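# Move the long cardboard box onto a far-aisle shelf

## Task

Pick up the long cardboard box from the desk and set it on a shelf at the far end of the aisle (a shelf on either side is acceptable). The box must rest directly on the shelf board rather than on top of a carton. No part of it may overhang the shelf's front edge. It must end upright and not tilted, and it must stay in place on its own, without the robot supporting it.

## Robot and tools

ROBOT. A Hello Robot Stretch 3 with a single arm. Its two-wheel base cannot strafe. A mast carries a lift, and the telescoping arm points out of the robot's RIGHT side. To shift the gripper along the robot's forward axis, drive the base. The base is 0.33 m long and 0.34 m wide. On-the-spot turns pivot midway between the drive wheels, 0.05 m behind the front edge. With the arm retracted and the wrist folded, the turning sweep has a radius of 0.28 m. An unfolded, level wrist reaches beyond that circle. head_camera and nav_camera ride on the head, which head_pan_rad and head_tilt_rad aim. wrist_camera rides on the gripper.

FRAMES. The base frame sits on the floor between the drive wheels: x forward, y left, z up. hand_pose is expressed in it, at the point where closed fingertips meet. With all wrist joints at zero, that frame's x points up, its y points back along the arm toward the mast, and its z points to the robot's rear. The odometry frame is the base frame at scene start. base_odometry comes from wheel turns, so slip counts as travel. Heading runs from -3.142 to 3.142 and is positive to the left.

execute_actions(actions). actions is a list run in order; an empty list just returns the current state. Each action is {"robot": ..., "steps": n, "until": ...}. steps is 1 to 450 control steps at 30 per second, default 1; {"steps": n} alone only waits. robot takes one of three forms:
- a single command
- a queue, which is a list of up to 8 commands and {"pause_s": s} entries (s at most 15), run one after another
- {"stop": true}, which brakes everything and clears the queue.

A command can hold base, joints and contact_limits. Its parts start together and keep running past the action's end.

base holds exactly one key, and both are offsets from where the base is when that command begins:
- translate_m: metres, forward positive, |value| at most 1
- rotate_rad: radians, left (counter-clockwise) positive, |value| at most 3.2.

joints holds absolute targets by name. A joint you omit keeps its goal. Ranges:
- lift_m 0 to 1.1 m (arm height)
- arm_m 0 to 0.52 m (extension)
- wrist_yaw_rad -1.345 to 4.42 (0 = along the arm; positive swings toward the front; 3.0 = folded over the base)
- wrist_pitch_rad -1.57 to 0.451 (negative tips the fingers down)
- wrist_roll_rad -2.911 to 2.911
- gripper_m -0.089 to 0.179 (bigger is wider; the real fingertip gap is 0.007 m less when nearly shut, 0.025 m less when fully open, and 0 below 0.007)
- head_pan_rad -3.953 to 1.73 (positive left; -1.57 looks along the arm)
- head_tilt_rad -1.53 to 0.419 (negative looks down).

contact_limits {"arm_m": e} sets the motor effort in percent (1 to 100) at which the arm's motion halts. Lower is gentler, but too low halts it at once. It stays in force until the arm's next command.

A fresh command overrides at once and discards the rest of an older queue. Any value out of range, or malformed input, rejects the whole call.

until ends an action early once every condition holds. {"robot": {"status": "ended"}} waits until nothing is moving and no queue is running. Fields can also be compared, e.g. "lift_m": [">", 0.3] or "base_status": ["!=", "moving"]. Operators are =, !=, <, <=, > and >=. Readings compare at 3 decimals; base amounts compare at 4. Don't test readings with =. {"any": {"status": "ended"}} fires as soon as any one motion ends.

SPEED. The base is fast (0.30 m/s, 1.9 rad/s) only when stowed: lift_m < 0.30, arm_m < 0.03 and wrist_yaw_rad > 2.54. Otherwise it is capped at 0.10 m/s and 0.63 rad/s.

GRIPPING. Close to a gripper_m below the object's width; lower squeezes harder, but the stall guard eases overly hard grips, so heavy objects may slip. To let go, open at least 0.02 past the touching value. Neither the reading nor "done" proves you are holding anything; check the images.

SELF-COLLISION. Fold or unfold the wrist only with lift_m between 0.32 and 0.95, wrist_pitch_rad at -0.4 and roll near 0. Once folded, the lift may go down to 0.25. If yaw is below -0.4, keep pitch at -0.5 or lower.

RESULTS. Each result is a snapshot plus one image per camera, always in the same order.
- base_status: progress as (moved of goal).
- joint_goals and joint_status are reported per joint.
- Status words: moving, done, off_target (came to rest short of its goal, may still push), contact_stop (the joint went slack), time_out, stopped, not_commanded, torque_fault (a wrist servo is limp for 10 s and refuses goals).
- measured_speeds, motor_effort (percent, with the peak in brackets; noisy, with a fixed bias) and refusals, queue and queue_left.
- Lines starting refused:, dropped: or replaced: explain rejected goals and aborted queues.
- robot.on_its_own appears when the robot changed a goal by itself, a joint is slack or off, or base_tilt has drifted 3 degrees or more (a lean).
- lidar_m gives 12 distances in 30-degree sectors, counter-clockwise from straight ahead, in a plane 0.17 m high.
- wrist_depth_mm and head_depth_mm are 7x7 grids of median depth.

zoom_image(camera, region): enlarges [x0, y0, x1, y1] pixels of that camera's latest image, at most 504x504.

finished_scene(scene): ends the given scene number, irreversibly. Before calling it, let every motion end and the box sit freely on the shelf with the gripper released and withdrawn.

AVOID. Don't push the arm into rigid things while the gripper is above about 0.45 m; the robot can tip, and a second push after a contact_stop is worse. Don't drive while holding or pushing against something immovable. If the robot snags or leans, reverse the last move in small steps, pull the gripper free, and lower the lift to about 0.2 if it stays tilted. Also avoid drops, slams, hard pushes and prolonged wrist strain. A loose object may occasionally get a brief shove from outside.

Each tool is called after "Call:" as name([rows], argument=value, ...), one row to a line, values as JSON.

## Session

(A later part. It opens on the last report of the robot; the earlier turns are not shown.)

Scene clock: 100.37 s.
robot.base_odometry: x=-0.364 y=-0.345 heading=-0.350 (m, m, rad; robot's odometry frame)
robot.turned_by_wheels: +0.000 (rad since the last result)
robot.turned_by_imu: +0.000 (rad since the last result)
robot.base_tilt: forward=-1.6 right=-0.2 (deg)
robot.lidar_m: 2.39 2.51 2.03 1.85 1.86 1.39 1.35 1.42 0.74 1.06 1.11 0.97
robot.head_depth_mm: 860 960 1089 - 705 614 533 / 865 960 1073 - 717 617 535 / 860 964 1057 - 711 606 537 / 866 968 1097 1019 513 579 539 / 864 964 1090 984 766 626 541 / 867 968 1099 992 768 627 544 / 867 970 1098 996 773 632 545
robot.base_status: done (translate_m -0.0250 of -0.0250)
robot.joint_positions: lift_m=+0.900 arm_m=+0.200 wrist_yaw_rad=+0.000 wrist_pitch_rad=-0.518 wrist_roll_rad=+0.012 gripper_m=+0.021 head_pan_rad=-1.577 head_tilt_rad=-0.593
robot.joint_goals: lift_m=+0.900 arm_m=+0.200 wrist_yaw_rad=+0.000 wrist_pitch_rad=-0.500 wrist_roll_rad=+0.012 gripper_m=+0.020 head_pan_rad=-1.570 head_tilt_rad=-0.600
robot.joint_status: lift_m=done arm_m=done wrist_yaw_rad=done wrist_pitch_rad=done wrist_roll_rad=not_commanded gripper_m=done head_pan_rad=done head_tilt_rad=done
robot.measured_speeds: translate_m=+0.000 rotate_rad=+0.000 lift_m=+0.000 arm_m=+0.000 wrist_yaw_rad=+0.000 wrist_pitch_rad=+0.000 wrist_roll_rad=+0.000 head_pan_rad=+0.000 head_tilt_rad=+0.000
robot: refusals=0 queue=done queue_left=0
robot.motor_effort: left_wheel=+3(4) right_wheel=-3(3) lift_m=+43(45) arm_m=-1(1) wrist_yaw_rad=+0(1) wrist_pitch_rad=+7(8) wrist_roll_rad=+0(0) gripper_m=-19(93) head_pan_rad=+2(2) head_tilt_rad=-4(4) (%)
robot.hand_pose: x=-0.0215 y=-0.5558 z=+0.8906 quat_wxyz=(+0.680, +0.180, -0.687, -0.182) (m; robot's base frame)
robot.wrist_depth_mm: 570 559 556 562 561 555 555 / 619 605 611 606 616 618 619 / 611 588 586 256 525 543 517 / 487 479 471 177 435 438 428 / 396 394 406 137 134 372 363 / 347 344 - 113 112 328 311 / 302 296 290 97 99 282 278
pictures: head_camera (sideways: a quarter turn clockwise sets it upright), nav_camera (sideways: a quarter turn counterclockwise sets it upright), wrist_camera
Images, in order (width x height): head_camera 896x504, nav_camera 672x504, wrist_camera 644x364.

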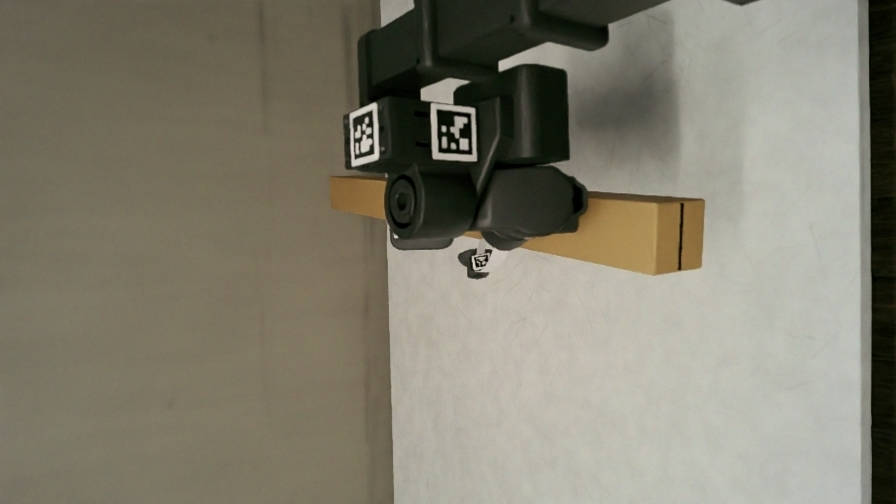

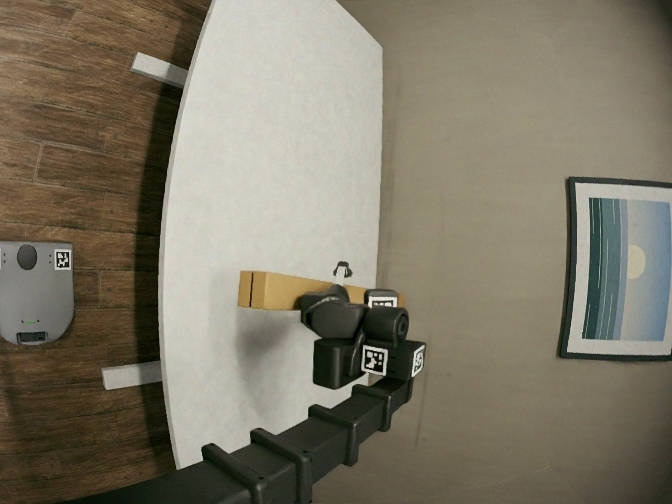

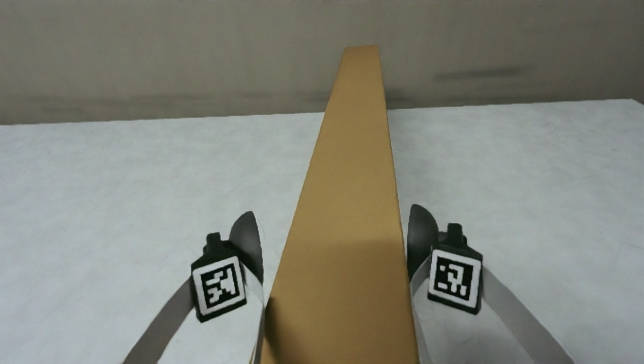

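Call:
execute_actions([
  {"robot":[{"joints":{"arm_m":0.0,"wrist_yaw_rad":1.57,"head_pan_rad":0,"head_tilt_rad":-0.2}},{"base":{"rotate_rad":1.92}}],"steps":450,"until":{"robot":{"queue":["!=","running"]}}},
])

Scene clock: 111.53 s.
robot.base_odometry: x=-0.364 y=-0.345 heading=+1.570 (m, m, rad; robot's odometry frame)
robot.turned_by_wheels: +1.920 (rad since the last result)
robot.turned_by_imu: +1.904 (rad since the last result)
robot.base_tilt: forward=-1.5 right=-0.2 (deg)
robot.lidar_m: 1.86 1.48 1.35 1.36 1.16 1.06 1.07 0.97 2.39 2.42 2.04 1.85
robot.head_depth_mm: 1545 1609 1674 1765 1860 1910 570 / 3000 3405 3594 3771 2571 1975 1527 / 3229 3535 3721 3972 2922 2058 1537 / 3100 3537 3624 3822 2962 2041 1546 / 2634 2752 2790 2911 2830 2049 1555 / 2207 2248 2301 2309 2386 2075 1563 / 1868 1883 1930 1979 1996 1956 1570
robot.base_status: done (rotate_rad +1.9198 of +1.9200)
robot.joint_positions: lift_m=+0.900 arm_m=+0.000 wrist_yaw_rad=+1.568 wrist_pitch_rad=-0.518 wrist_roll_rad=+0.012 gripper_m=+0.021 head_pan_rad=-0.007 head_tilt_rad=-0.211
robot.joint_goals: lift_m=+0.900 arm_m=+0.000 wrist_yaw_rad=+1.570 wrist_pitch_rad=-0.500 wrist_roll_rad=+0.012 gripper_m=+0.020 head_pan_rad=+0.000 head_tilt_rad=-0.200
robot.joint_status: lift_m=done arm_m=done wrist_yaw_rad=done wrist_pitch_rad=done wrist_roll_rad=not_commanded gripper_m=done head_pan_rad=done head_tilt_rad=done
robot.measured_speeds: translate_m=+0.000 rotate_rad=+0.000 lift_m=+0.000 arm_m=+0.000 wrist_yaw_rad=+0.000 wrist_pitch_rad=+0.000 wrist_roll_rad=+0.000 head_pan_rad=+0.000 head_tilt_rad=+0.000
robot: refusals=0 queue=done queue_left=0
robot.motor_effort: left_wheel=-3(9) right_wheel=+2(4) lift_m=+43(43) arm_m=-2(3) wrist_yaw_rad=+2(3) wrist_pitch_rad=+8(8) wrist_roll_rad=+0(0) gripper_m=-19(19) head_pan_rad=+2(33) head_tilt_rad=+7(41) (%)
robot.hand_pose: x=+0.1893 y=-0.1459 z=+0.8906 quat_wxyz=(+0.610, +0.613, -0.359, +0.351) (m; robot's base frame)
robot.wrist_depth_mm: - - - - - - - / - - - - - - - / - - - 258 - - - / - - - 177 - - - / - - - 136 135 - - / - - - 113 112 - - / - - - 97 99 961 944
pictures: head_camera (sideways: a quarter turn clockwise sets it upright), nav_camera (sideways: a quarter turn counterclockwise sets it upright), wrist_camera
Images, in order (width x height): head_camera 896x504, nav_camera 672x504, wrist_camera 644x364.

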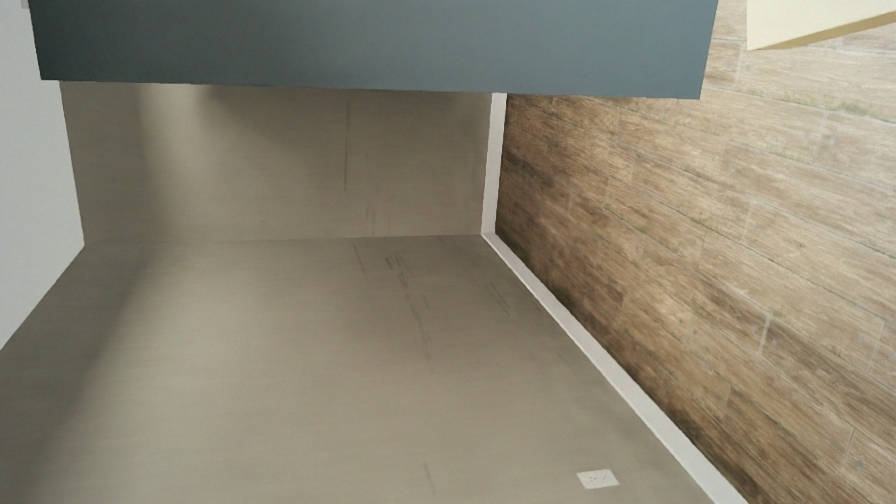

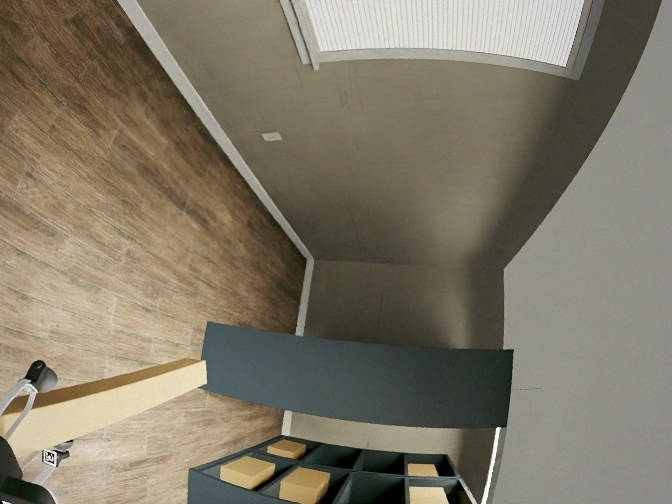

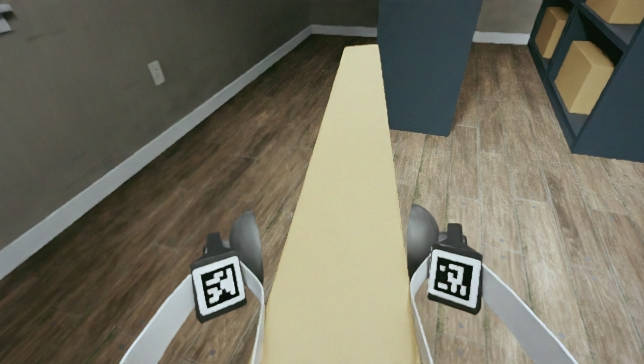

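Aisle is to the right. Pan head right.

Call:
execute_actions([
  {"robot":{"joints":{"head_pan_rad":-0.6,"head_tilt_rad":-0.3}},"steps":40},
])

Scene clock: 115.03 s.
robot.base_odometry: x=-0.364 y=-0.345 heading=+1.570 (m, m, rad; robot's odometry frame)
robot.turned_by_wheels: +0.000 (rad since the last result)
robot.turned_by_imu: +0.000 (rad since the last result)
robot.base_tilt: forward=-1.6 right=-0.2 (deg)
robot.lidar_m: 1.87 1.48 1.35 1.36 1.16 1.06 1.07 0.97 2.39 2.42 2.03 1.85
robot.head_depth_mm: 1736 1855 1988 2116 2252 1798 1409 / 1741 1857 1984 2102 2233 1799 1419 / 2534 2654 2777 2841 2479 1802 1432 / 3314 3507 3732 3729 2529 1818 489 / 3216 1693 1802 1925 2058 1787 495 / 1544 1636 1731 1859 1990 1780 1447 / 1517 1594 1729 3498 2444 1859 1451
robot.base_status: done (rotate_rad +1.9198 of +1.9200)
robot.joint_positions: lift_m=+0.900 arm_m=+0.000 wrist_yaw_rad=+1.568 wrist_pitch_rad=-0.518 wrist_roll_rad=+0.012 gripper_m=+0.021 head_pan_rad=-0.593 head_tilt_rad=-0.296
robot.joint_goals: lift_m=+0.900 arm_m=+0.000 wrist_yaw_rad=+1.570 wrist_pitch_rad=-0.500 wrist_roll_rad=+0.012 gripper_m=+0.020 head_pan_rad=-0.600 head_tilt_rad=-0.300
robot.joint_status: lift_m=done arm_m=done wrist_yaw_rad=done wrist_pitch_rad=done wrist_roll_rad=not_commanded gripper_m=done head_pan_rad=done head_tilt_rad=done
robot.measured_speeds: translate_m=+0.000 rotate_rad=+0.000 lift_m=+0.000 arm_m=+0.000 wrist_yaw_rad=+0.000 wrist_pitch_rad=+0.000 wrist_roll_rad=+0.000 head_pan_rad=+0.000 head_tilt_rad=+0.000
robot: refusals=0 queue=done queue_left=0
robot.motor_effort: left_wheel=-3(4) right_wheel=+2(2) lift_m=+43(43) arm_m=-2(2) wrist_yaw_rad=+1(2) wrist_pitch_rad=+8(7) wrist_roll_rad=+0(0) gripper_m=-18(19) head_pan_rad=-4(29) head_tilt_rad=-2(17) (%)
robot.hand_pose: x=+0.1893 y=-0.1459 z=+0.8906 quat_wxyz=(+0.610, +0.613, -0.359, +0.351) (m; robot's base frame)
robot.wrist_depth_mm: - - - - - - - / - - - - - - - / - - - 259 - - - / - - - 178 - - - / - - - 137 134 - - / - - - 113 112 - - / - - - 97 100 962 938
pictures: head_camera (sideways: a quarter turn clockwise sets it upright), nav_camera (sideways: a quarter turn counterclockwise sets it upright), wrist_camera
Images, in order (width x height): head_camera 896x504, nav_camera 672x504, wrist_camera 644x364.

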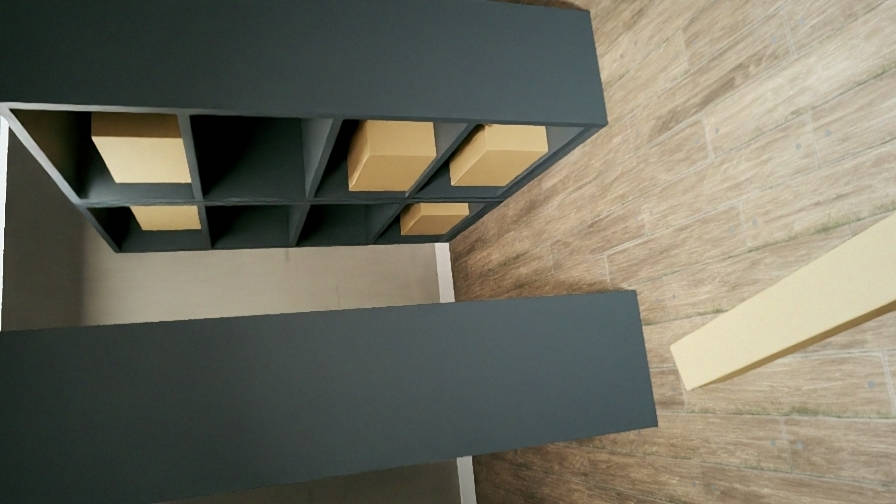

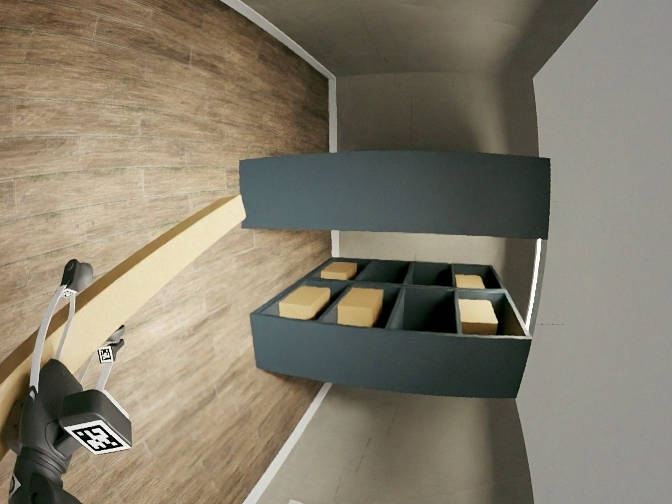

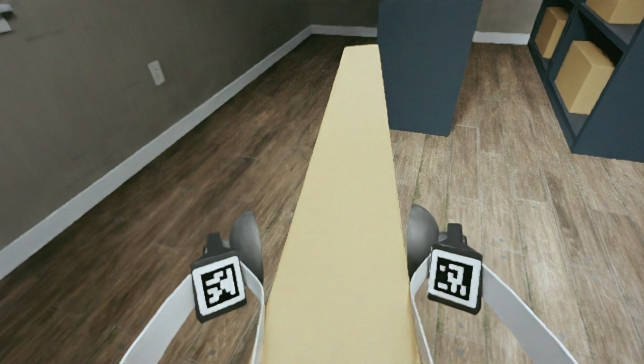

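Call:
execute_actions([
  {"robot":[{"base":{"rotate_rad":-0.65},"joints":{"head_pan_rad":0}},{"base":{"translate_m":1.0}},{"base":{"translate_m":0.4}},{"base":{"rotate_rad":0.3}}],"steps":450,"until":{"robot":{"queue":["!=","running"]}}},
  {"steps":200,"until":{"robot":{"queue":["!=","running"]}}},
])

Scene clock: 141.63 s.
robot.base_odometry: x=+0.484 y=+0.769 heading=+1.220 (m, m, rad; robot's odometry frame)
robot.turned_by_wheels: -0.350 (rad since the last result)
robot.turned_by_imu: -0.343 (rad since the last result)
robot.base_tilt: forward=-1.6 right=-0.3 (deg)
robot.lidar_m: 0.53 0.52 0.73 1.73 1.81 2.11 1.98 2.52 2.09 2.04 0.69 0.68
robot.head_depth_mm: 1448 1569 1685 1473 1529 626 1296 / 2004 2141 2258 2394 2231 1802 1422 / 2016 2151 2300 2445 2469 1815 1430 / 2037 2156 2333 2463 2394 1750 1428 / 1174 1259 1293 1225 1466 1178 1012 / 660 1231 726 761 556 573 620 / 407 426 450 478 517 560 615
robot.base_status: done (rotate_rad +0.2998 of +0.3000)
robot.joint_positions: lift_m=+0.900 arm_m=+0.000 wrist_yaw_rad=+1.568 wrist_pitch_rad=-0.518 wrist_roll_rad=+0.012 gripper_m=+0.021 head_pan_rad=-0.007 head_tilt_rad=-0.296
robot.joint_goals: lift_m=+0.900 arm_m=+0.000 wrist_yaw_rad=+1.570 wrist_pitch_rad=-0.500 wrist_roll_rad=+0.012 gripper_m=+0.020 head_pan_rad=+0.000 head_tilt_rad=-0.300
robot.joint_status: lift_m=done arm_m=done wrist_yaw_rad=done wrist_pitch_rad=done wrist_roll_rad=not_commanded gripper_m=done head_pan_rad=done head_tilt_rad=done
robot.measured_speeds: translate_m=+0.000 rotate_rad=+0.000 lift_m=+0.000 arm_m=+0.000 wrist_yaw_rad=+0.000 wrist_pitch_rad=+0.000 wrist_roll_rad=+0.000 head_pan_rad=+0.000 head_tilt_rad=+0.000
robot: refusals=0 queue=done queue_left=0
robot.motor_effort: left_wheel=-4(9) right_wheel=+2(6) lift_m=+43(42) arm_m=-2(2) wrist_yaw_rad=+1(1) wrist_pitch_rad=+8(7) wrist_roll_rad=+0(0) gripper_m=-19(18) head_pan_rad=+3(32) head_tilt_rad=-1(3) (%)
robot.hand_pose: x=+0.1893 y=-0.1459 z=+0.8905 quat_wxyz=(+0.610, +0.613, -0.359, +0.351) (m; robot's base frame)
robot.wrist_depth_mm: 380 - - - - 765 393 / 414 - - - - 800 423 / 468 494 - 261 939 842 467 / 536 545 - 176 - 558 531 / 626 611 913 136 135 639 635 / 731 757 - 113 112 711 753 / - 916 921 97 99 901 923
pictures: head_camera (sideways: a quarter turn clockwise sets it upright), nav_camera (sideways: a quarter turn counterclockwise sets it upright), wrist_camera
Images, in order (width x height): head_camera 896x504, nav_camera 672x504, wrist_camera 644x364.

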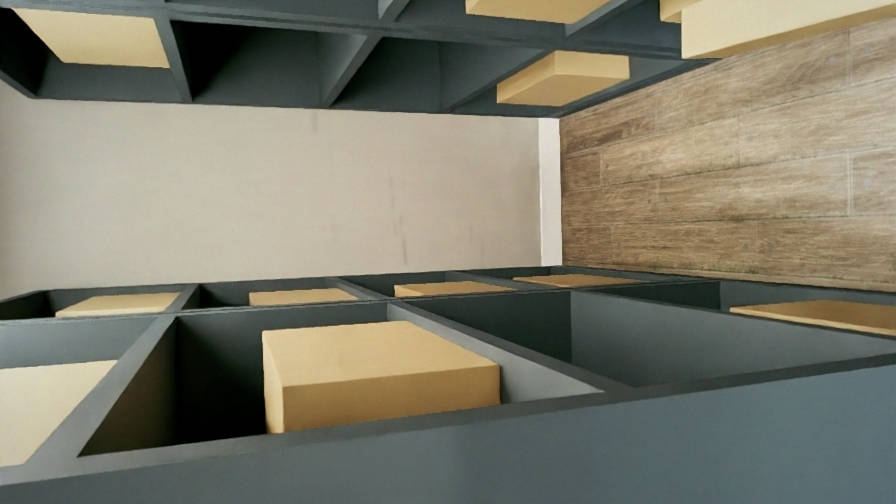

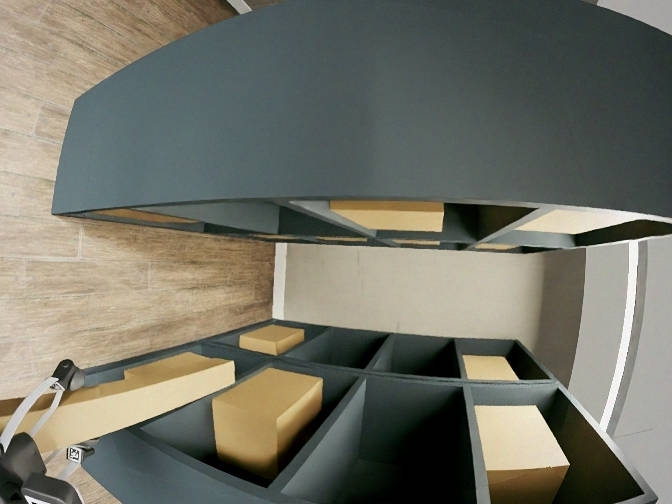

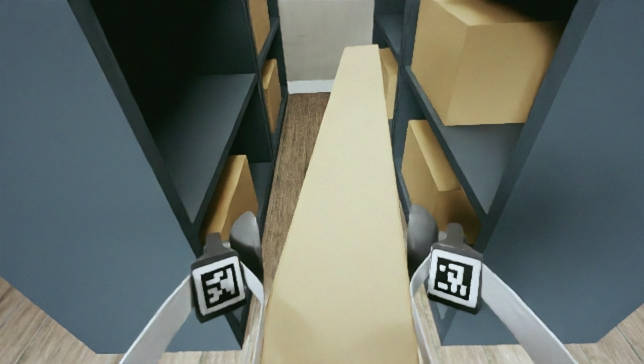

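Call:
execute_actions([
  {"robot":[{"base":{"rotate_rad":-0.3}},{"base":{"translate_m":0.24}},{"base":{"rotate_rad":0.3}}],"steps":450,"until":{"robot":{"queue":["!=","running"]}}},
])

Scene clock: 156.27 s.
robot.base_odometry: x=+0.629 y=+0.959 heading=+1.220 (m, m, rad; robot's odometry frame)
robot.turned_by_wheels: +0.000 (rad since the last result)
robot.turned_by_imu: +0.001 (rad since the last result)
robot.base_tilt: forward=-1.5 right=-0.2 (deg)
robot.lidar_m: 0.83 0.34 0.39 1.80 1.88 2.36 2.20 2.74 2.04 1.98 0.48 0.72
robot.head_depth_mm: 1253 1472 1587 1273 1290 625 1288 / 1801 1916 2008 2149 2141 1772 1421 / 1818 1933 2077 2203 2361 1831 1419 / 1830 1923 2067 2214 2322 1825 1436 / 1779 1910 1639 1578 1498 1390 1405 / 962 1027 910 890 1263 1094 884 / 622 1019 663 615 586 1022 859
robot.base_status: done (rotate_rad +0.2998 of +0.3000)
robot.joint_positions: lift_m=+0.900 arm_m=+0.000 wrist_yaw_rad=+1.568 wrist_pitch_rad=-0.518 wrist_roll_rad=+0.012 gripper_m=+0.021 head_pan_rad=-0.007 head_tilt_rad=-0.296
robot.joint_goals: lift_m=+0.900 arm_m=+0.000 wrist_yaw_rad=+1.570 wrist_pitch_rad=-0.500 wrist_roll_rad=+0.012 gripper_m=+0.020 head_pan_rad=+0.000 head_tilt_rad=-0.300
robot.joint_status: lift_m=done arm_m=done wrist_yaw_rad=done wrist_pitch_rad=done wrist_roll_rad=not_commanded gripper_m=done head_pan_rad=done head_tilt_rad=done
robot.measured_speeds: translate_m=+0.000 rotate_rad=+0.000 lift_m=+0.000 arm_m=+0.000 wrist_yaw_rad=+0.000 wrist_pitch_rad=+0.000 wrist_roll_rad=+0.000 head_pan_rad=+0.000 head_tilt_rad=+0.000
robot: refusals=0 queue=done queue_left=0
robot.motor_effort: left_wheel=-4(8) right_wheel=+2(6) lift_m=+43(43) arm_m=-2(2) wrist_yaw_rad=+1(1) wrist_pitch_rad=+8(8) wrist_roll_rad=+0(0) gripper_m=-19(19) head_pan_rad=+3(3) head_tilt_rad=-2(1) (%)
robot.hand_pose: x=+0.1892 y=-0.1459 z=+0.8905 quat_wxyz=(+0.610, +0.613, -0.359, +0.351) (m; robot's base frame)
robot.wrist_depth_mm: 894 962 - - 946 715 726 / 922 - - - 822 584 582 / 887 974 - 258 743 642 684 / 791 786 - 178 764 708 666 / 660 672 - 136 135 606 302 / 534 586 - 113 112 516 335 / 412 526 929 97 99 849 400
pictures: head_camera (sideways: a quarter turn clockwise sets it upright), nav_camera (sideways: a quarter turn counterclockwise sets it upright), wrist_camera
Images, in order (width x height): head_camera 896x504, nav_camera 672x504, wrist_camera 644x364.

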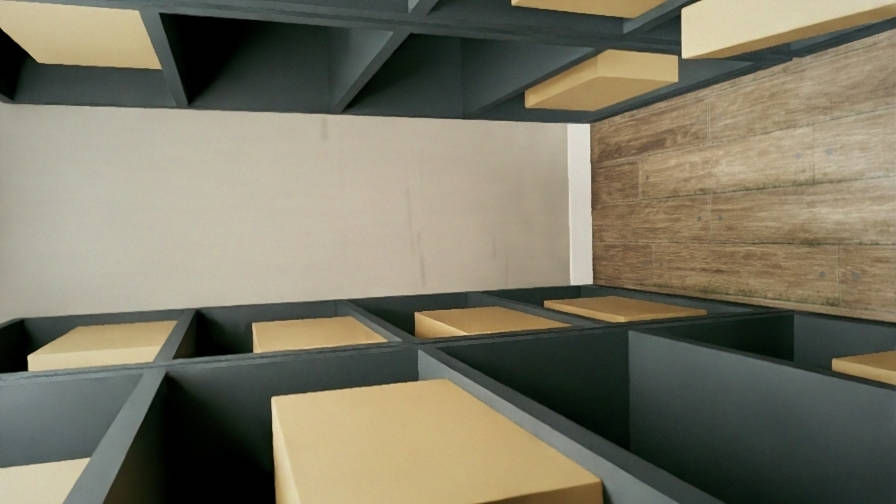

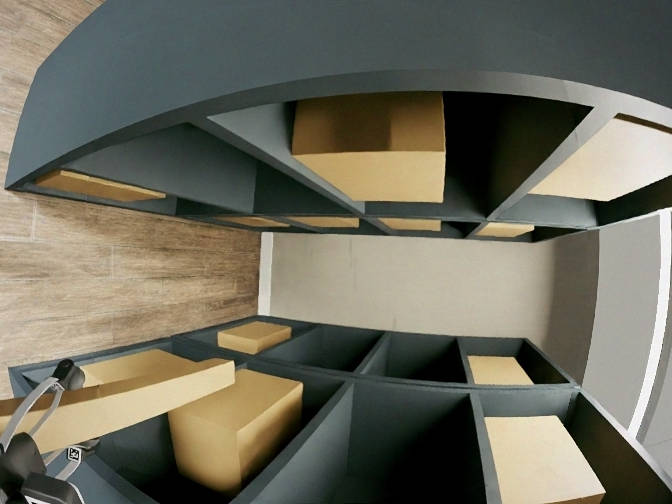

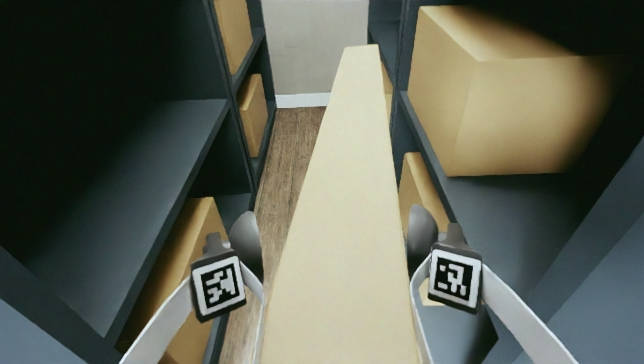

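Call:
execute_actions([
  {"robot":{"base":{"translate_m":0.6}},"steps":450,"until":{"robot":{"status":"ended"}}},
])

Scene clock: 170.60 s.
robot.base_odometry: x=+0.836 y=+1.523 heading=+1.220 (m, m, rad; robot's odometry frame)
robot.turned_by_wheels: +0.000 (rad since the last result)
robot.turned_by_imu: +0.002 (rad since the last result)
robot.base_tilt: forward=-1.5 right=-0.2 (deg)
robot.lidar_m: 0.85 0.30 0.22 0.22 0.23 0.36 2.80 2.72 0.51 0.43 0.45 0.69
robot.head_depth_mm: 1257 1344 1409 1517 1579 626 1293 / 1284 1373 1467 1577 1695 1796 1416 / 1290 1375 1463 1577 1702 1780 1424 / 1295 1375 1465 1580 1701 1790 1427 / 1276 1359 1435 1555 1498 1349 1307 / 860 1334 834 814 859 712 701 / 568 529 522 539 563 602 676
robot.base_status: done (translate_m +0.6000 of +0.6000)
robot.joint_positions: lift_m=+0.900 arm_m=+0.000 wrist_yaw_rad=+1.568 wrist_pitch_rad=-0.518 wrist_roll_rad=+0.012 gripper_m=+0.021 head_pan_rad=-0.007 head_tilt_rad=-0.296
robot.joint_goals: lift_m=+0.900 arm_m=+0.000 wrist_yaw_rad=+1.570 wrist_pitch_rad=-0.500 wrist_roll_rad=+0.012 gripper_m=+0.020 head_pan_rad=+0.000 head_tilt_rad=-0.300
robot.joint_status: lift_m=done arm_m=done wrist_yaw_rad=done wrist_pitch_rad=done wrist_roll_rad=not_commanded gripper_m=done head_pan_rad=done head_tilt_rad=done
robot.measured_speeds: translate_m=+0.000 rotate_rad=+0.000 lift_m=+0.000 arm_m=+0.000 wrist_yaw_rad=+0.000 wrist_pitch_rad=+0.000 wrist_roll_rad=+0.000 head_pan_rad=+0.000 head_tilt_rad=+0.000
robot: refusals=0 queue=done queue_left=0
robot.motor_effort: left_wheel=-4(6) right_wheel=+2(3) lift_m=+43(43) arm_m=-2(2) wrist_yaw_rad=+1(2) wrist_pitch_rad=+8(8) wrist_roll_rad=+0(0) gripper_m=-18(19) head_pan_rad=+2(2) head_tilt_rad=-2(2) (%)
robot.hand_pose: x=+0.1892 y=-0.1459 z=+0.8905 quat_wxyz=(+0.610, +0.613, -0.359, +0.351) (m; robot's base frame)
robot.wrist_depth_mm: 427 803 - - - 477 416 / 471 572 - - - 489 459 / 528 554 - 259 868 516 377 / 584 606 - 177 - 513 343 / 645 650 - 137 135 527 343 / 563 575 - 113 112 461 345 / 495 512 960 97 99 647 350
pictures: head_camera (sideways: a quarter turn clockwise sets it upright), nav_camera (sideways: a quarter turn counterclockwise sets it upright), wrist_camera
Images, in order (width x height): head_camera 896x504, nav_camera 672x504, wrist_camera 644x364.

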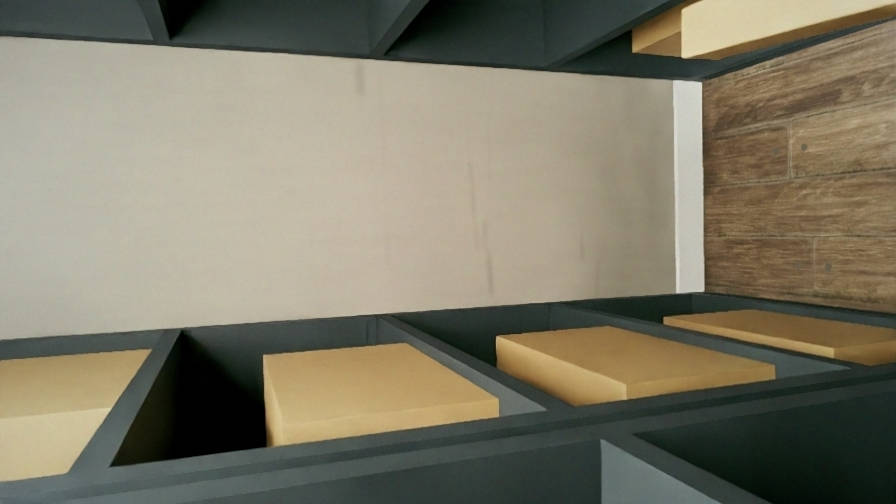

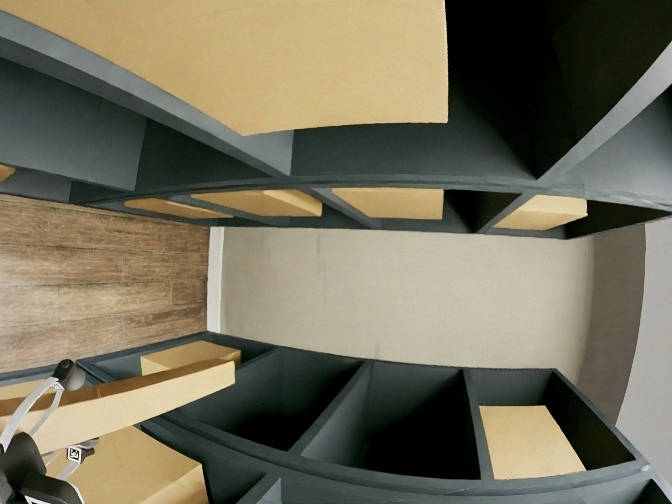

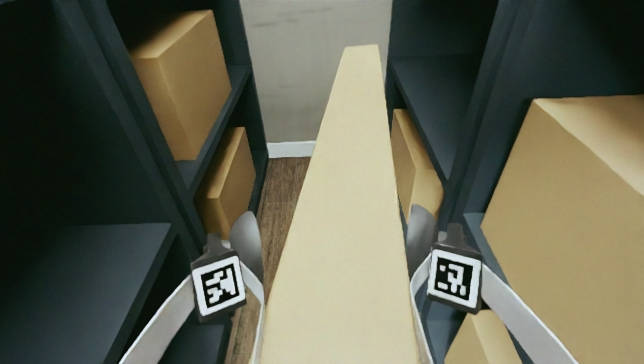

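Call:
execute_actions([
  {"robot":{"base":{"translate_m":0.85},"joints":{"head_pan_rad":-0.9,"head_tilt_rad":-0.5}},"steps":450,"until":{"robot":{"status":"ended"}}},
])

Scene clock: 184.50 s.
robot.base_odometry: x=+1.128 y=+2.321 heading=+1.222 (m, m, rad; robot's odometry frame)
robot.turned_by_wheels: +0.002 (rad since the last result)
robot.turned_by_imu: +0.070 (rad since the last result)
robot.base_tilt: forward=-1.7 right=-0.1 (deg)
robot.lidar_m: 0.67 0.25 0.20 0.20 0.26 0.28 1.15 0.61 0.48 0.46 0.49 0.71
robot.head_depth_mm: 790 849 880 591 1018 875 742 / 850 927 906 597 1104 880 771 / 826 914 924 666 1108 884 961 / 742 811 861 718 1069 978 986 / 674 729 784 868 991 1134 379 / 624 683 756 843 930 494 422 / 614 659 708 769 825 514 995
robot.base_status: off_target (translate_m +0.8496 of +0.8500)
robot.joint_positions: lift_m=+0.900 arm_m=+0.000 wrist_yaw_rad=+1.569 wrist_pitch_rad=-0.521 wrist_roll_rad=+0.012 gripper_m=+0.021 head_pan_rad=-0.893 head_tilt_rad=-0.495
robot.joint_goals: lift_m=+0.900 arm_m=+0.000 wrist_yaw_rad=+1.570 wrist_pitch_rad=-0.500 wrist_roll_rad=+0.012 gripper_m=+0.020 head_pan_rad=-0.900 head_tilt_rad=-0.500
robot.joint_status: lift_m=done arm_m=done wrist_yaw_rad=done wrist_pitch_rad=done wrist_roll_rad=not_commanded gripper_m=done head_pan_rad=done head_tilt_rad=done
robot.measured_speeds: translate_m=+0.000 rotate_rad=+0.000 lift_m=+0.000 arm_m=+0.000 wrist_yaw_rad=+0.000 wrist_pitch_rad=+0.000 wrist_roll_rad=+0.000 head_pan_rad=+0.000 head_tilt_rad=+0.000
robot: refusals=0 queue=done queue_left=0
robot.on_its_own: left_wheel is at rest, and its effort (+86) is outside its rest range (-18 to +18)
robot.motor_effort: left_wheel=+86(98) right_wheel=+6(9) lift_m=+36(43) arm_m=-1(2) wrist_yaw_rad=+0(1) wrist_pitch_rad=+9(9) wrist_roll_rad=+0(0) gripper_m=-18(18) head_pan_rad=-3(34) head_tilt_rad=-3(26) (%)
robot.hand_pose: x=+0.1889 y=-0.1456 z=+0.8902 quat_wxyz=(+0.610, +0.614, -0.358, +0.350) (m; robot's base frame)
robot.wrist_depth_mm: 528 536 570 553 539 521 479 / 609 583 634 599 580 568 530 / 681 671 704 258 660 624 583 / 366 743 770 178 748 668 653 / 358 630 826 137 135 630 586 / 359 493 - 113 113 544 511 / 360 472 796 97 99 676 453
pictures: head_camera (sideways: a quarter turn clockwise sets it upright), nav_camera (sideways: a quarter turn counterclockwise sets it upright), wrist_camera
Images, in order (width x height): head_camera 896x504, nav_camera 672x504, wrist_camera 644x364.

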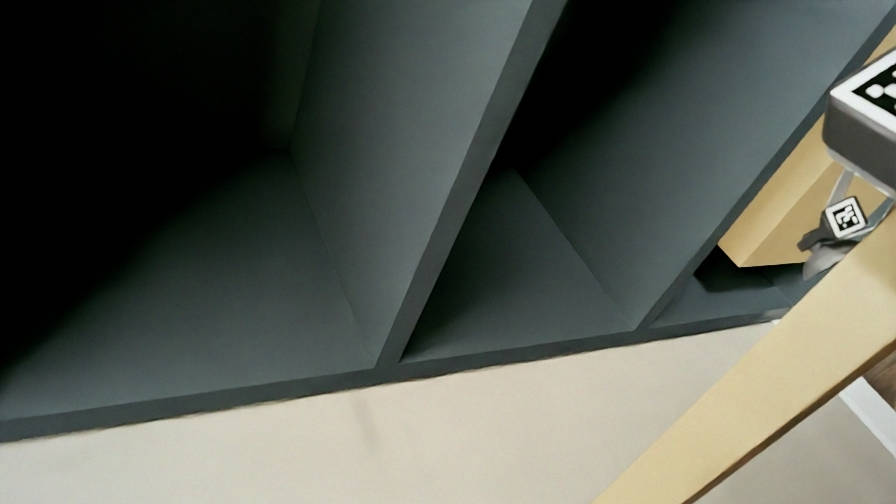

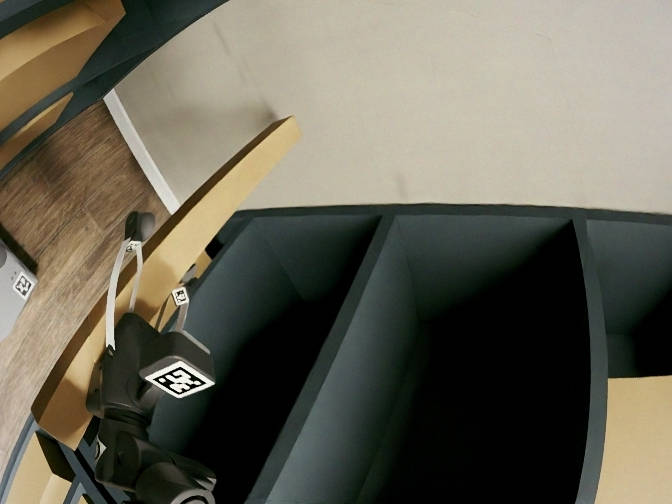

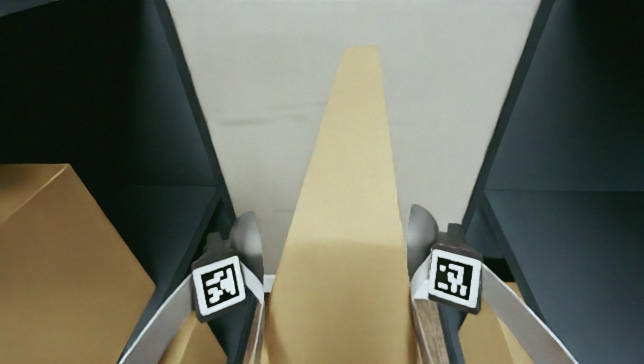

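Call:
execute_actions([
  {"robot":[{"base":{"translate_m":-0.04}},{"base":{"rotate_rad":-0.08}},{"joints":{"lift_m":0.98}}],"steps":450,"until":{"robot":{"queue":["!=","running"]}}},
])

Call:
zoom_image(camera="nav_camera", region=[0, 0, 504, 504])

Scene clock: 196.20 s.
robot.base_odometry: x=+1.114 y=+2.283 heading=+1.140 (m, m, rad; robot's odometry frame)
robot.turned_by_wheels: -0.082 (rad since the last result)
robot.turned_by_imu: -0.082 (rad since the last result)
robot.base_tilt: forward=-1.7 right=-0.2 (deg)
robot.lidar_m: 0.71 0.28 0.21 0.20 0.24 0.26 0.84 0.63 0.46 0.47 0.47 0.66
robot.head_depth_mm: 756 812 844 592 988 902 - / 805 878 907 598 1064 932 - / 868 952 925 603 1114 910 - / 870 949 934 676 1120 918 298 / 777 842 874 945 1053 917 311 / 698 753 802 883 979 375 1187 / 639 695 762 839 847 475 1092
robot.base_status: done (rotate_rad -0.0798 of -0.0800)
robot.joint_positions: lift_m=+0.980 arm_m=+0.000 wrist_yaw_rad=+1.569 wrist_pitch_rad=-0.521 wrist_roll_rad=+0.012 gripper_m=+0.021 head_pan_rad=-0.893 head_tilt_rad=-0.495
robot.joint_goals: lift_m=+0.980 arm_m=+0.000 wrist_yaw_rad=+1.570 wrist_pitch_rad=-0.500 wrist_roll_rad=+0.012 gripper_m=+0.020 head_pan_rad=-0.900 head_tilt_rad=-0.500
robot.joint_status: lift_m=done arm_m=done wrist_yaw_rad=done wrist_pitch_rad=done wrist_roll_rad=not_commanded gripper_m=done head_pan_rad=done head_tilt_rad=done
robot.measured_speeds: translate_m=+0.000 rotate_rad=+0.000 lift_m=+0.000 arm_m=+0.000 wrist_yaw_rad=+0.000 wrist_pitch_rad=+0.000 wrist_roll_rad=+0.000 head_pan_rad=+0.000 head_tilt_rad=+0.000
robot: refusals=0 queue=done queue_left=0
robot.motor_effort: left_wheel=+4(87) right_wheel=-3(6) lift_m=+43(44) arm_m=-1(1) wrist_yaw_rad=+1(1) wrist_pitch_rad=+9(9) wrist_roll_rad=+0(0) gripper_m=-18(19) head_pan_rad=-2(2) head_tilt_rad=-2(2) (%)
robot.hand_pose: x=+0.1889 y=-0.1456 z=+0.9700 quat_wxyz=(+0.610, +0.614, -0.358, +0.350) (m; robot's base frame)
robot.wrist_depth_mm: 448 573 597 597 584 563 360 / 402 629 664 649 662 603 609 / 669 665 737 260 713 679 687 / 754 782 817 176 801 775 758 / 416 728 908 137 134 707 679 / 388 543 - 113 113 618 598 / 384 516 973 97 99 700 540
pictures: head_camera (sideways: a quarter turn clockwise sets it upright), nav_camera (sideways: a quarter turn counterclockwise sets it upright), wrist_camera
Images, in order (width x height): head_camera 896x504, nav_camera 672x504, wrist_camera 644x364.

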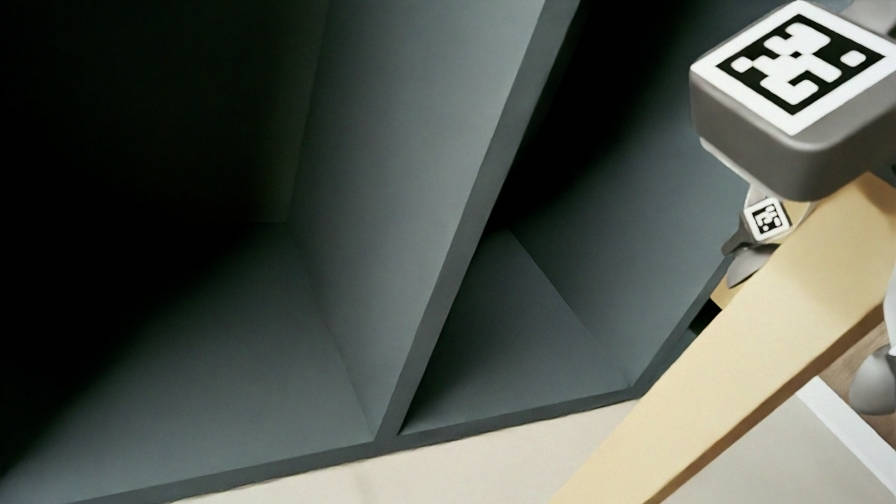

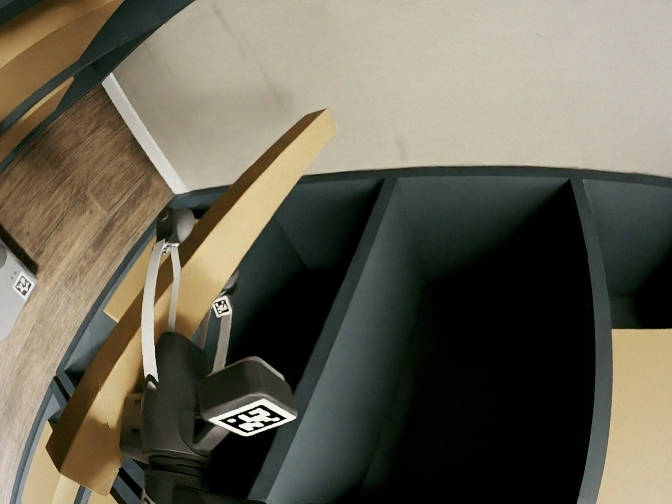

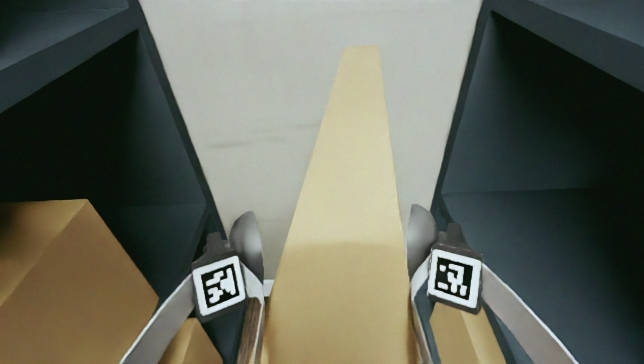

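Region (0, 0, 504, 504) of nav_camera's 672x504 image, scaled by 1.000.

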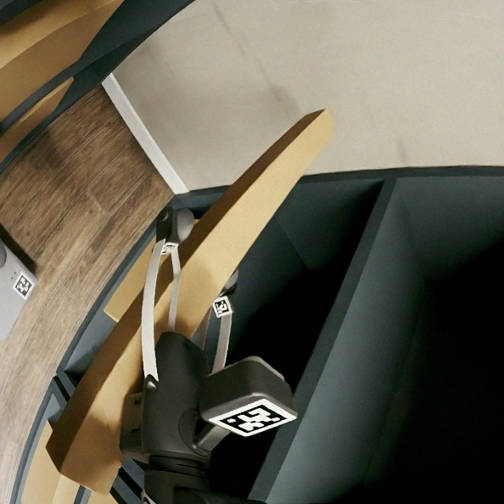

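Call:
execute_actions([
  {"robot":{"joints":{"head_tilt_rad":-1.0,"head_pan_rad":-1.2}},"steps":40},
])

Scene clock: 202.80 s.
robot.base_odometry: x=+1.114 y=+2.283 heading=+1.140 (m, m, rad; robot's odometry frame)
robot.turned_by_wheels: +0.000 (rad since the last result)
robot.turned_by_imu: +0.000 (rad since the last result)
robot.base_tilt: forward=-1.6 right=-0.2 (deg)
robot.lidar_m: 0.71 0.28 0.21 0.20 0.24 0.26 0.84 0.63 0.46 0.47 0.47 0.66
robot.head_depth_mm: 527 451 983 - - 1134 1087 / 530 464 989 895 - 1160 - / 534 478 991 - - 1192 - / 539 494 1037 - 309 1202 1105 / 543 1091 1022 317 316 1199 1095 / 547 1117 1008 331 1286 1203 1096 / 550 1000 1006 347 1302 1212 1097
robot.base_status: done (rotate_rad -0.0798 of -0.0800)
robot.joint_positions: lift_m=+0.980 arm_m=+0.000 wrist_yaw_rad=+1.569 wrist_pitch_rad=-0.521 wrist_roll_rad=+0.012 gripper_m=+0.021 head_pan_rad=-1.193 head_tilt_rad=-0.987
robot.joint_goals: lift_m=+0.980 arm_m=+0.000 wrist_yaw_rad=+1.570 wrist_pitch_rad=-0.500 wrist_roll_rad=+0.012 gripper_m=+0.020 head_pan_rad=-1.200 head_tilt_rad=-1.000
robot.joint_status: lift_m=done arm_m=done wrist_yaw_rad=done wrist_pitch_rad=done wrist_roll_rad=not_commanded gripper_m=done head_pan_rad=done head_tilt_rad=done
robot.measured_speeds: translate_m=+0.000 rotate_rad=+0.000 lift_m=+0.000 arm_m=+0.000 wrist_yaw_rad=+0.000 wrist_pitch_rad=+0.000 wrist_roll_rad=+0.000 head_pan_rad=+0.000 head_tilt_rad=+0.000
robot: refusals=0 queue=done queue_left=0
robot.motor_effort: left_wheel=+3(4) right_wheel=-3(3) lift_m=+43(44) arm_m=-1(1) wrist_yaw_rad=+0(0) wrist_pitch_rad=+9(9) wrist_roll_rad=+0(0) gripper_m=-19(19) head_pan_rad=-2(21) head_tilt_rad=-7(45) (%)
robot.hand_pose: x=+0.1889 y=-0.1456 z=+0.9700 quat_wxyz=(+0.610, +0.614, -0.358, +0.350) (m; robot's base frame)
robot.wrist_depth_mm: 445 555 593 584 595 555 354 / 405 613 658 646 653 610 615 / 674 673 761 257 714 671 694 / 751 776 820 177 804 783 738 / 417 747 908 136 135 699 709 / 389 551 - 113 113 610 592 / 381 514 - 97 99 686 528
pictures: head_camera (sideways: a quarter turn clockwise sets it upright), nav_camera (sideways: a quarter turn counterclockwise sets it upright), wrist_camera
Images, in order (width x height): head_camera 896x504, nav_camera 672x504, wrist_camera 644x364.

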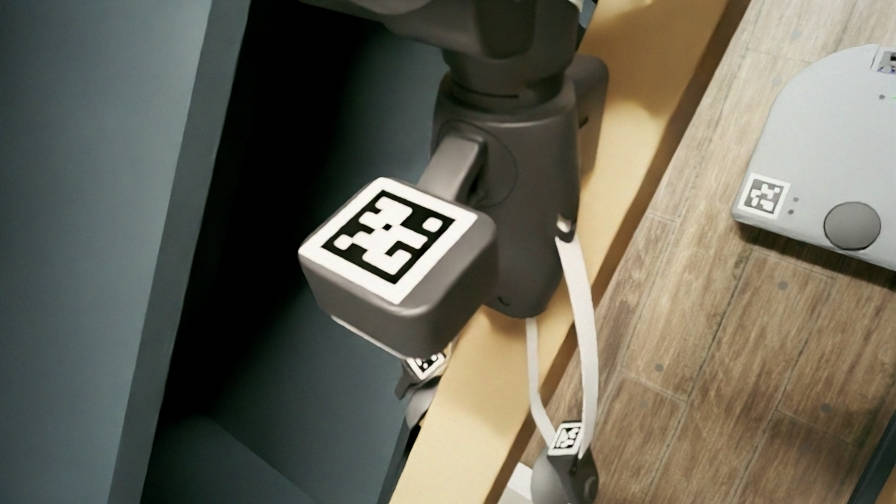

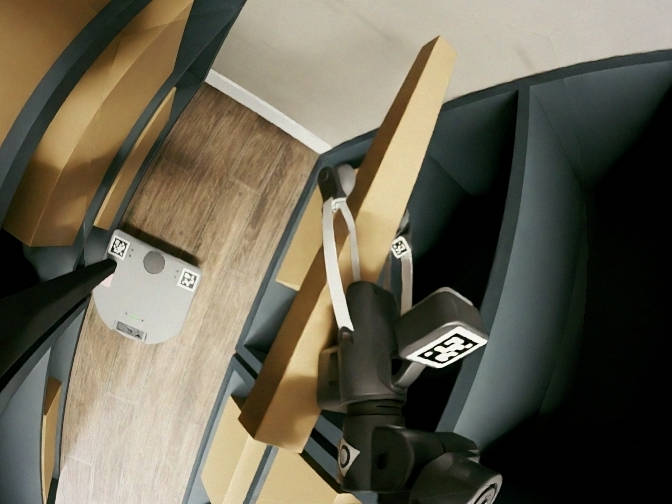

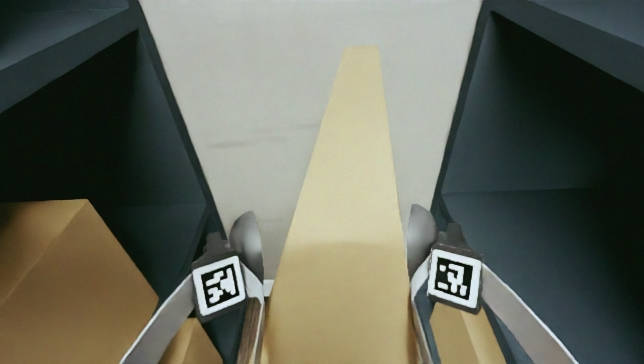

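Call:
execute_actions([
  {"robot":[{"joints":{"lift_m":1.1,"wrist_pitch_rad":-0.4}},{"joints":{"arm_m":0.42},"contact_limits":{"arm_m":15}}],"steps":450,"until":{"robot":{"queue":["!=","running"]}}},
])

Scene clock: 212.67 s.
robot.base_odometry: x=+1.114 y=+2.283 heading=+1.140 (m, m, rad; robot's odometry frame)
robot.turned_by_wheels: +0.000 (rad since the last result)
robot.turned_by_imu: +0.000 (rad since the last result)
robot.base_tilt: forward=-1.6 right=-0.2 (deg)
robot.lidar_m: 0.71 0.28 0.20 0.20 0.24 0.26 0.84 0.63 0.46 0.47 0.47 0.66
robot.head_depth_mm: 526 450 984 861 1050 1179 1090 / 530 463 982 864 1246 1193 - / 533 477 992 885 1262 1209 - / 537 493 997 902 1270 1195 1102 / 542 1092 1002 1054 1301 1199 1092 / 546 1113 1007 1118 1342 1208 1090 / 549 998 1010 1270 1330 1209 1099
robot.base_status: done (rotate_rad -0.0798 of -0.0800)
robot.joint_positions: lift_m=+1.099 arm_m=+0.420 wrist_yaw_rad=+1.569 wrist_pitch_rad=-0.425 wrist_roll_rad=+0.012 gripper_m=+0.021 head_pan_rad=-1.193 head_tilt_rad=-0.988
robot.joint_goals: lift_m=+1.100 arm_m=+0.420 wrist_yaw_rad=+1.570 wrist_pitch_rad=-0.400 wrist_roll_rad=+0.012 gripper_m=+0.020 head_pan_rad=-1.200 head_tilt_rad=-1.000
robot.joint_status: lift_m=done arm_m=done wrist_yaw_rad=done wrist_pitch_rad=done wrist_roll_rad=not_commanded gripper_m=done head_pan_rad=done head_tilt_rad=done
robot.measured_speeds: translate_m=+0.000 rotate_rad=+0.000 lift_m=+0.000 arm_m=+0.000 wrist_yaw_rad=+0.000 wrist_pitch_rad=+0.000 wrist_roll_rad=+0.000 head_pan_rad=+0.000 head_tilt_rad=+0.000
robot: refusals=0 queue=done queue_left=0
robot.motor_effort: left_wheel=+4(4) right_wheel=-3(3) lift_m=+43(44) arm_m=+3(2) wrist_yaw_rad=+0(1) wrist_pitch_rad=+11(11) wrist_roll_rad=+0(0) gripper_m=-19(19) head_pan_rad=-4(3) head_tilt_rad=-8(7) (%)
robot.contact_limits: arm_m 15 (drawing in: default 18, maximum 30; extending or still: default 25, maximum 41)
robot.hand_pose: x=+0.2021 y=-0.5652 z=+1.1104 quat_wxyz=(+0.593, +0.596, -0.387, +0.379) (m; robot's base frame)
robot.wrist_depth_mm: 580 580 551 531 532 514 374 / 625 636 605 577 575 566 373 / 699 696 681 259 485 488 372 / 755 750 746 177 378 388 360 / 830 895 600 137 135 318 311 / 866 - - 113 114 273 265 / - - 241 97 99 233 230
pictures: head_camera (sideways: a quarter turn clockwise sets it upright), nav_camera (sideways: a quarter turn counterclockwise sets it upright), wrist_camera
Images, in order (width x height): head_camera 896x504, nav_camera 672x504, wrist_camera 644x364.

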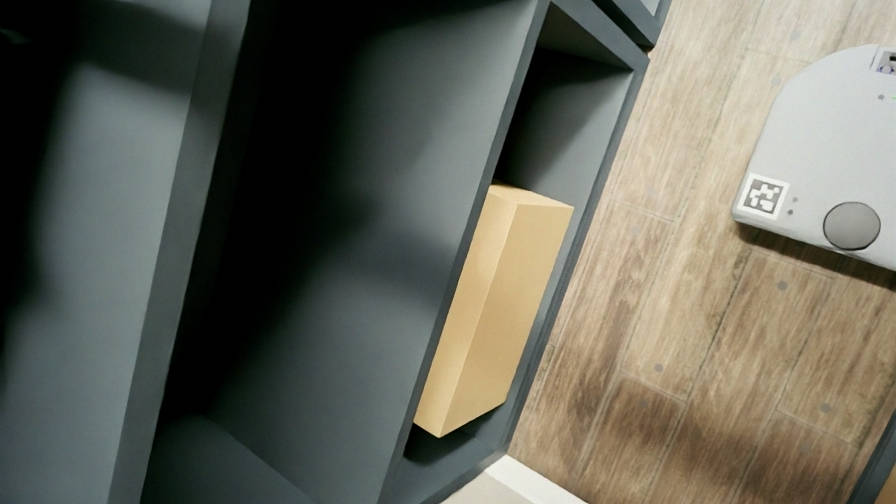

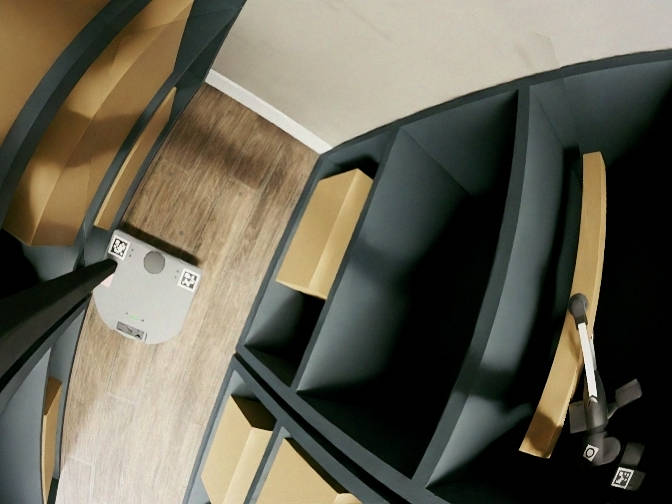

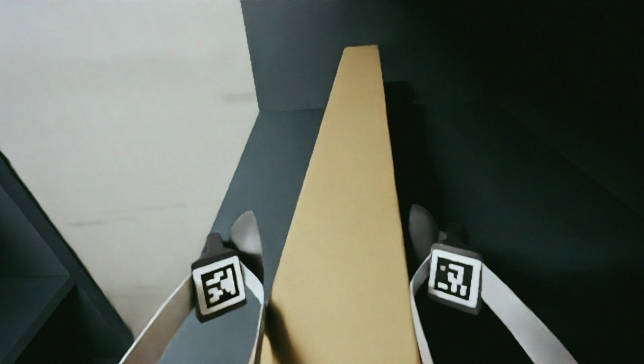

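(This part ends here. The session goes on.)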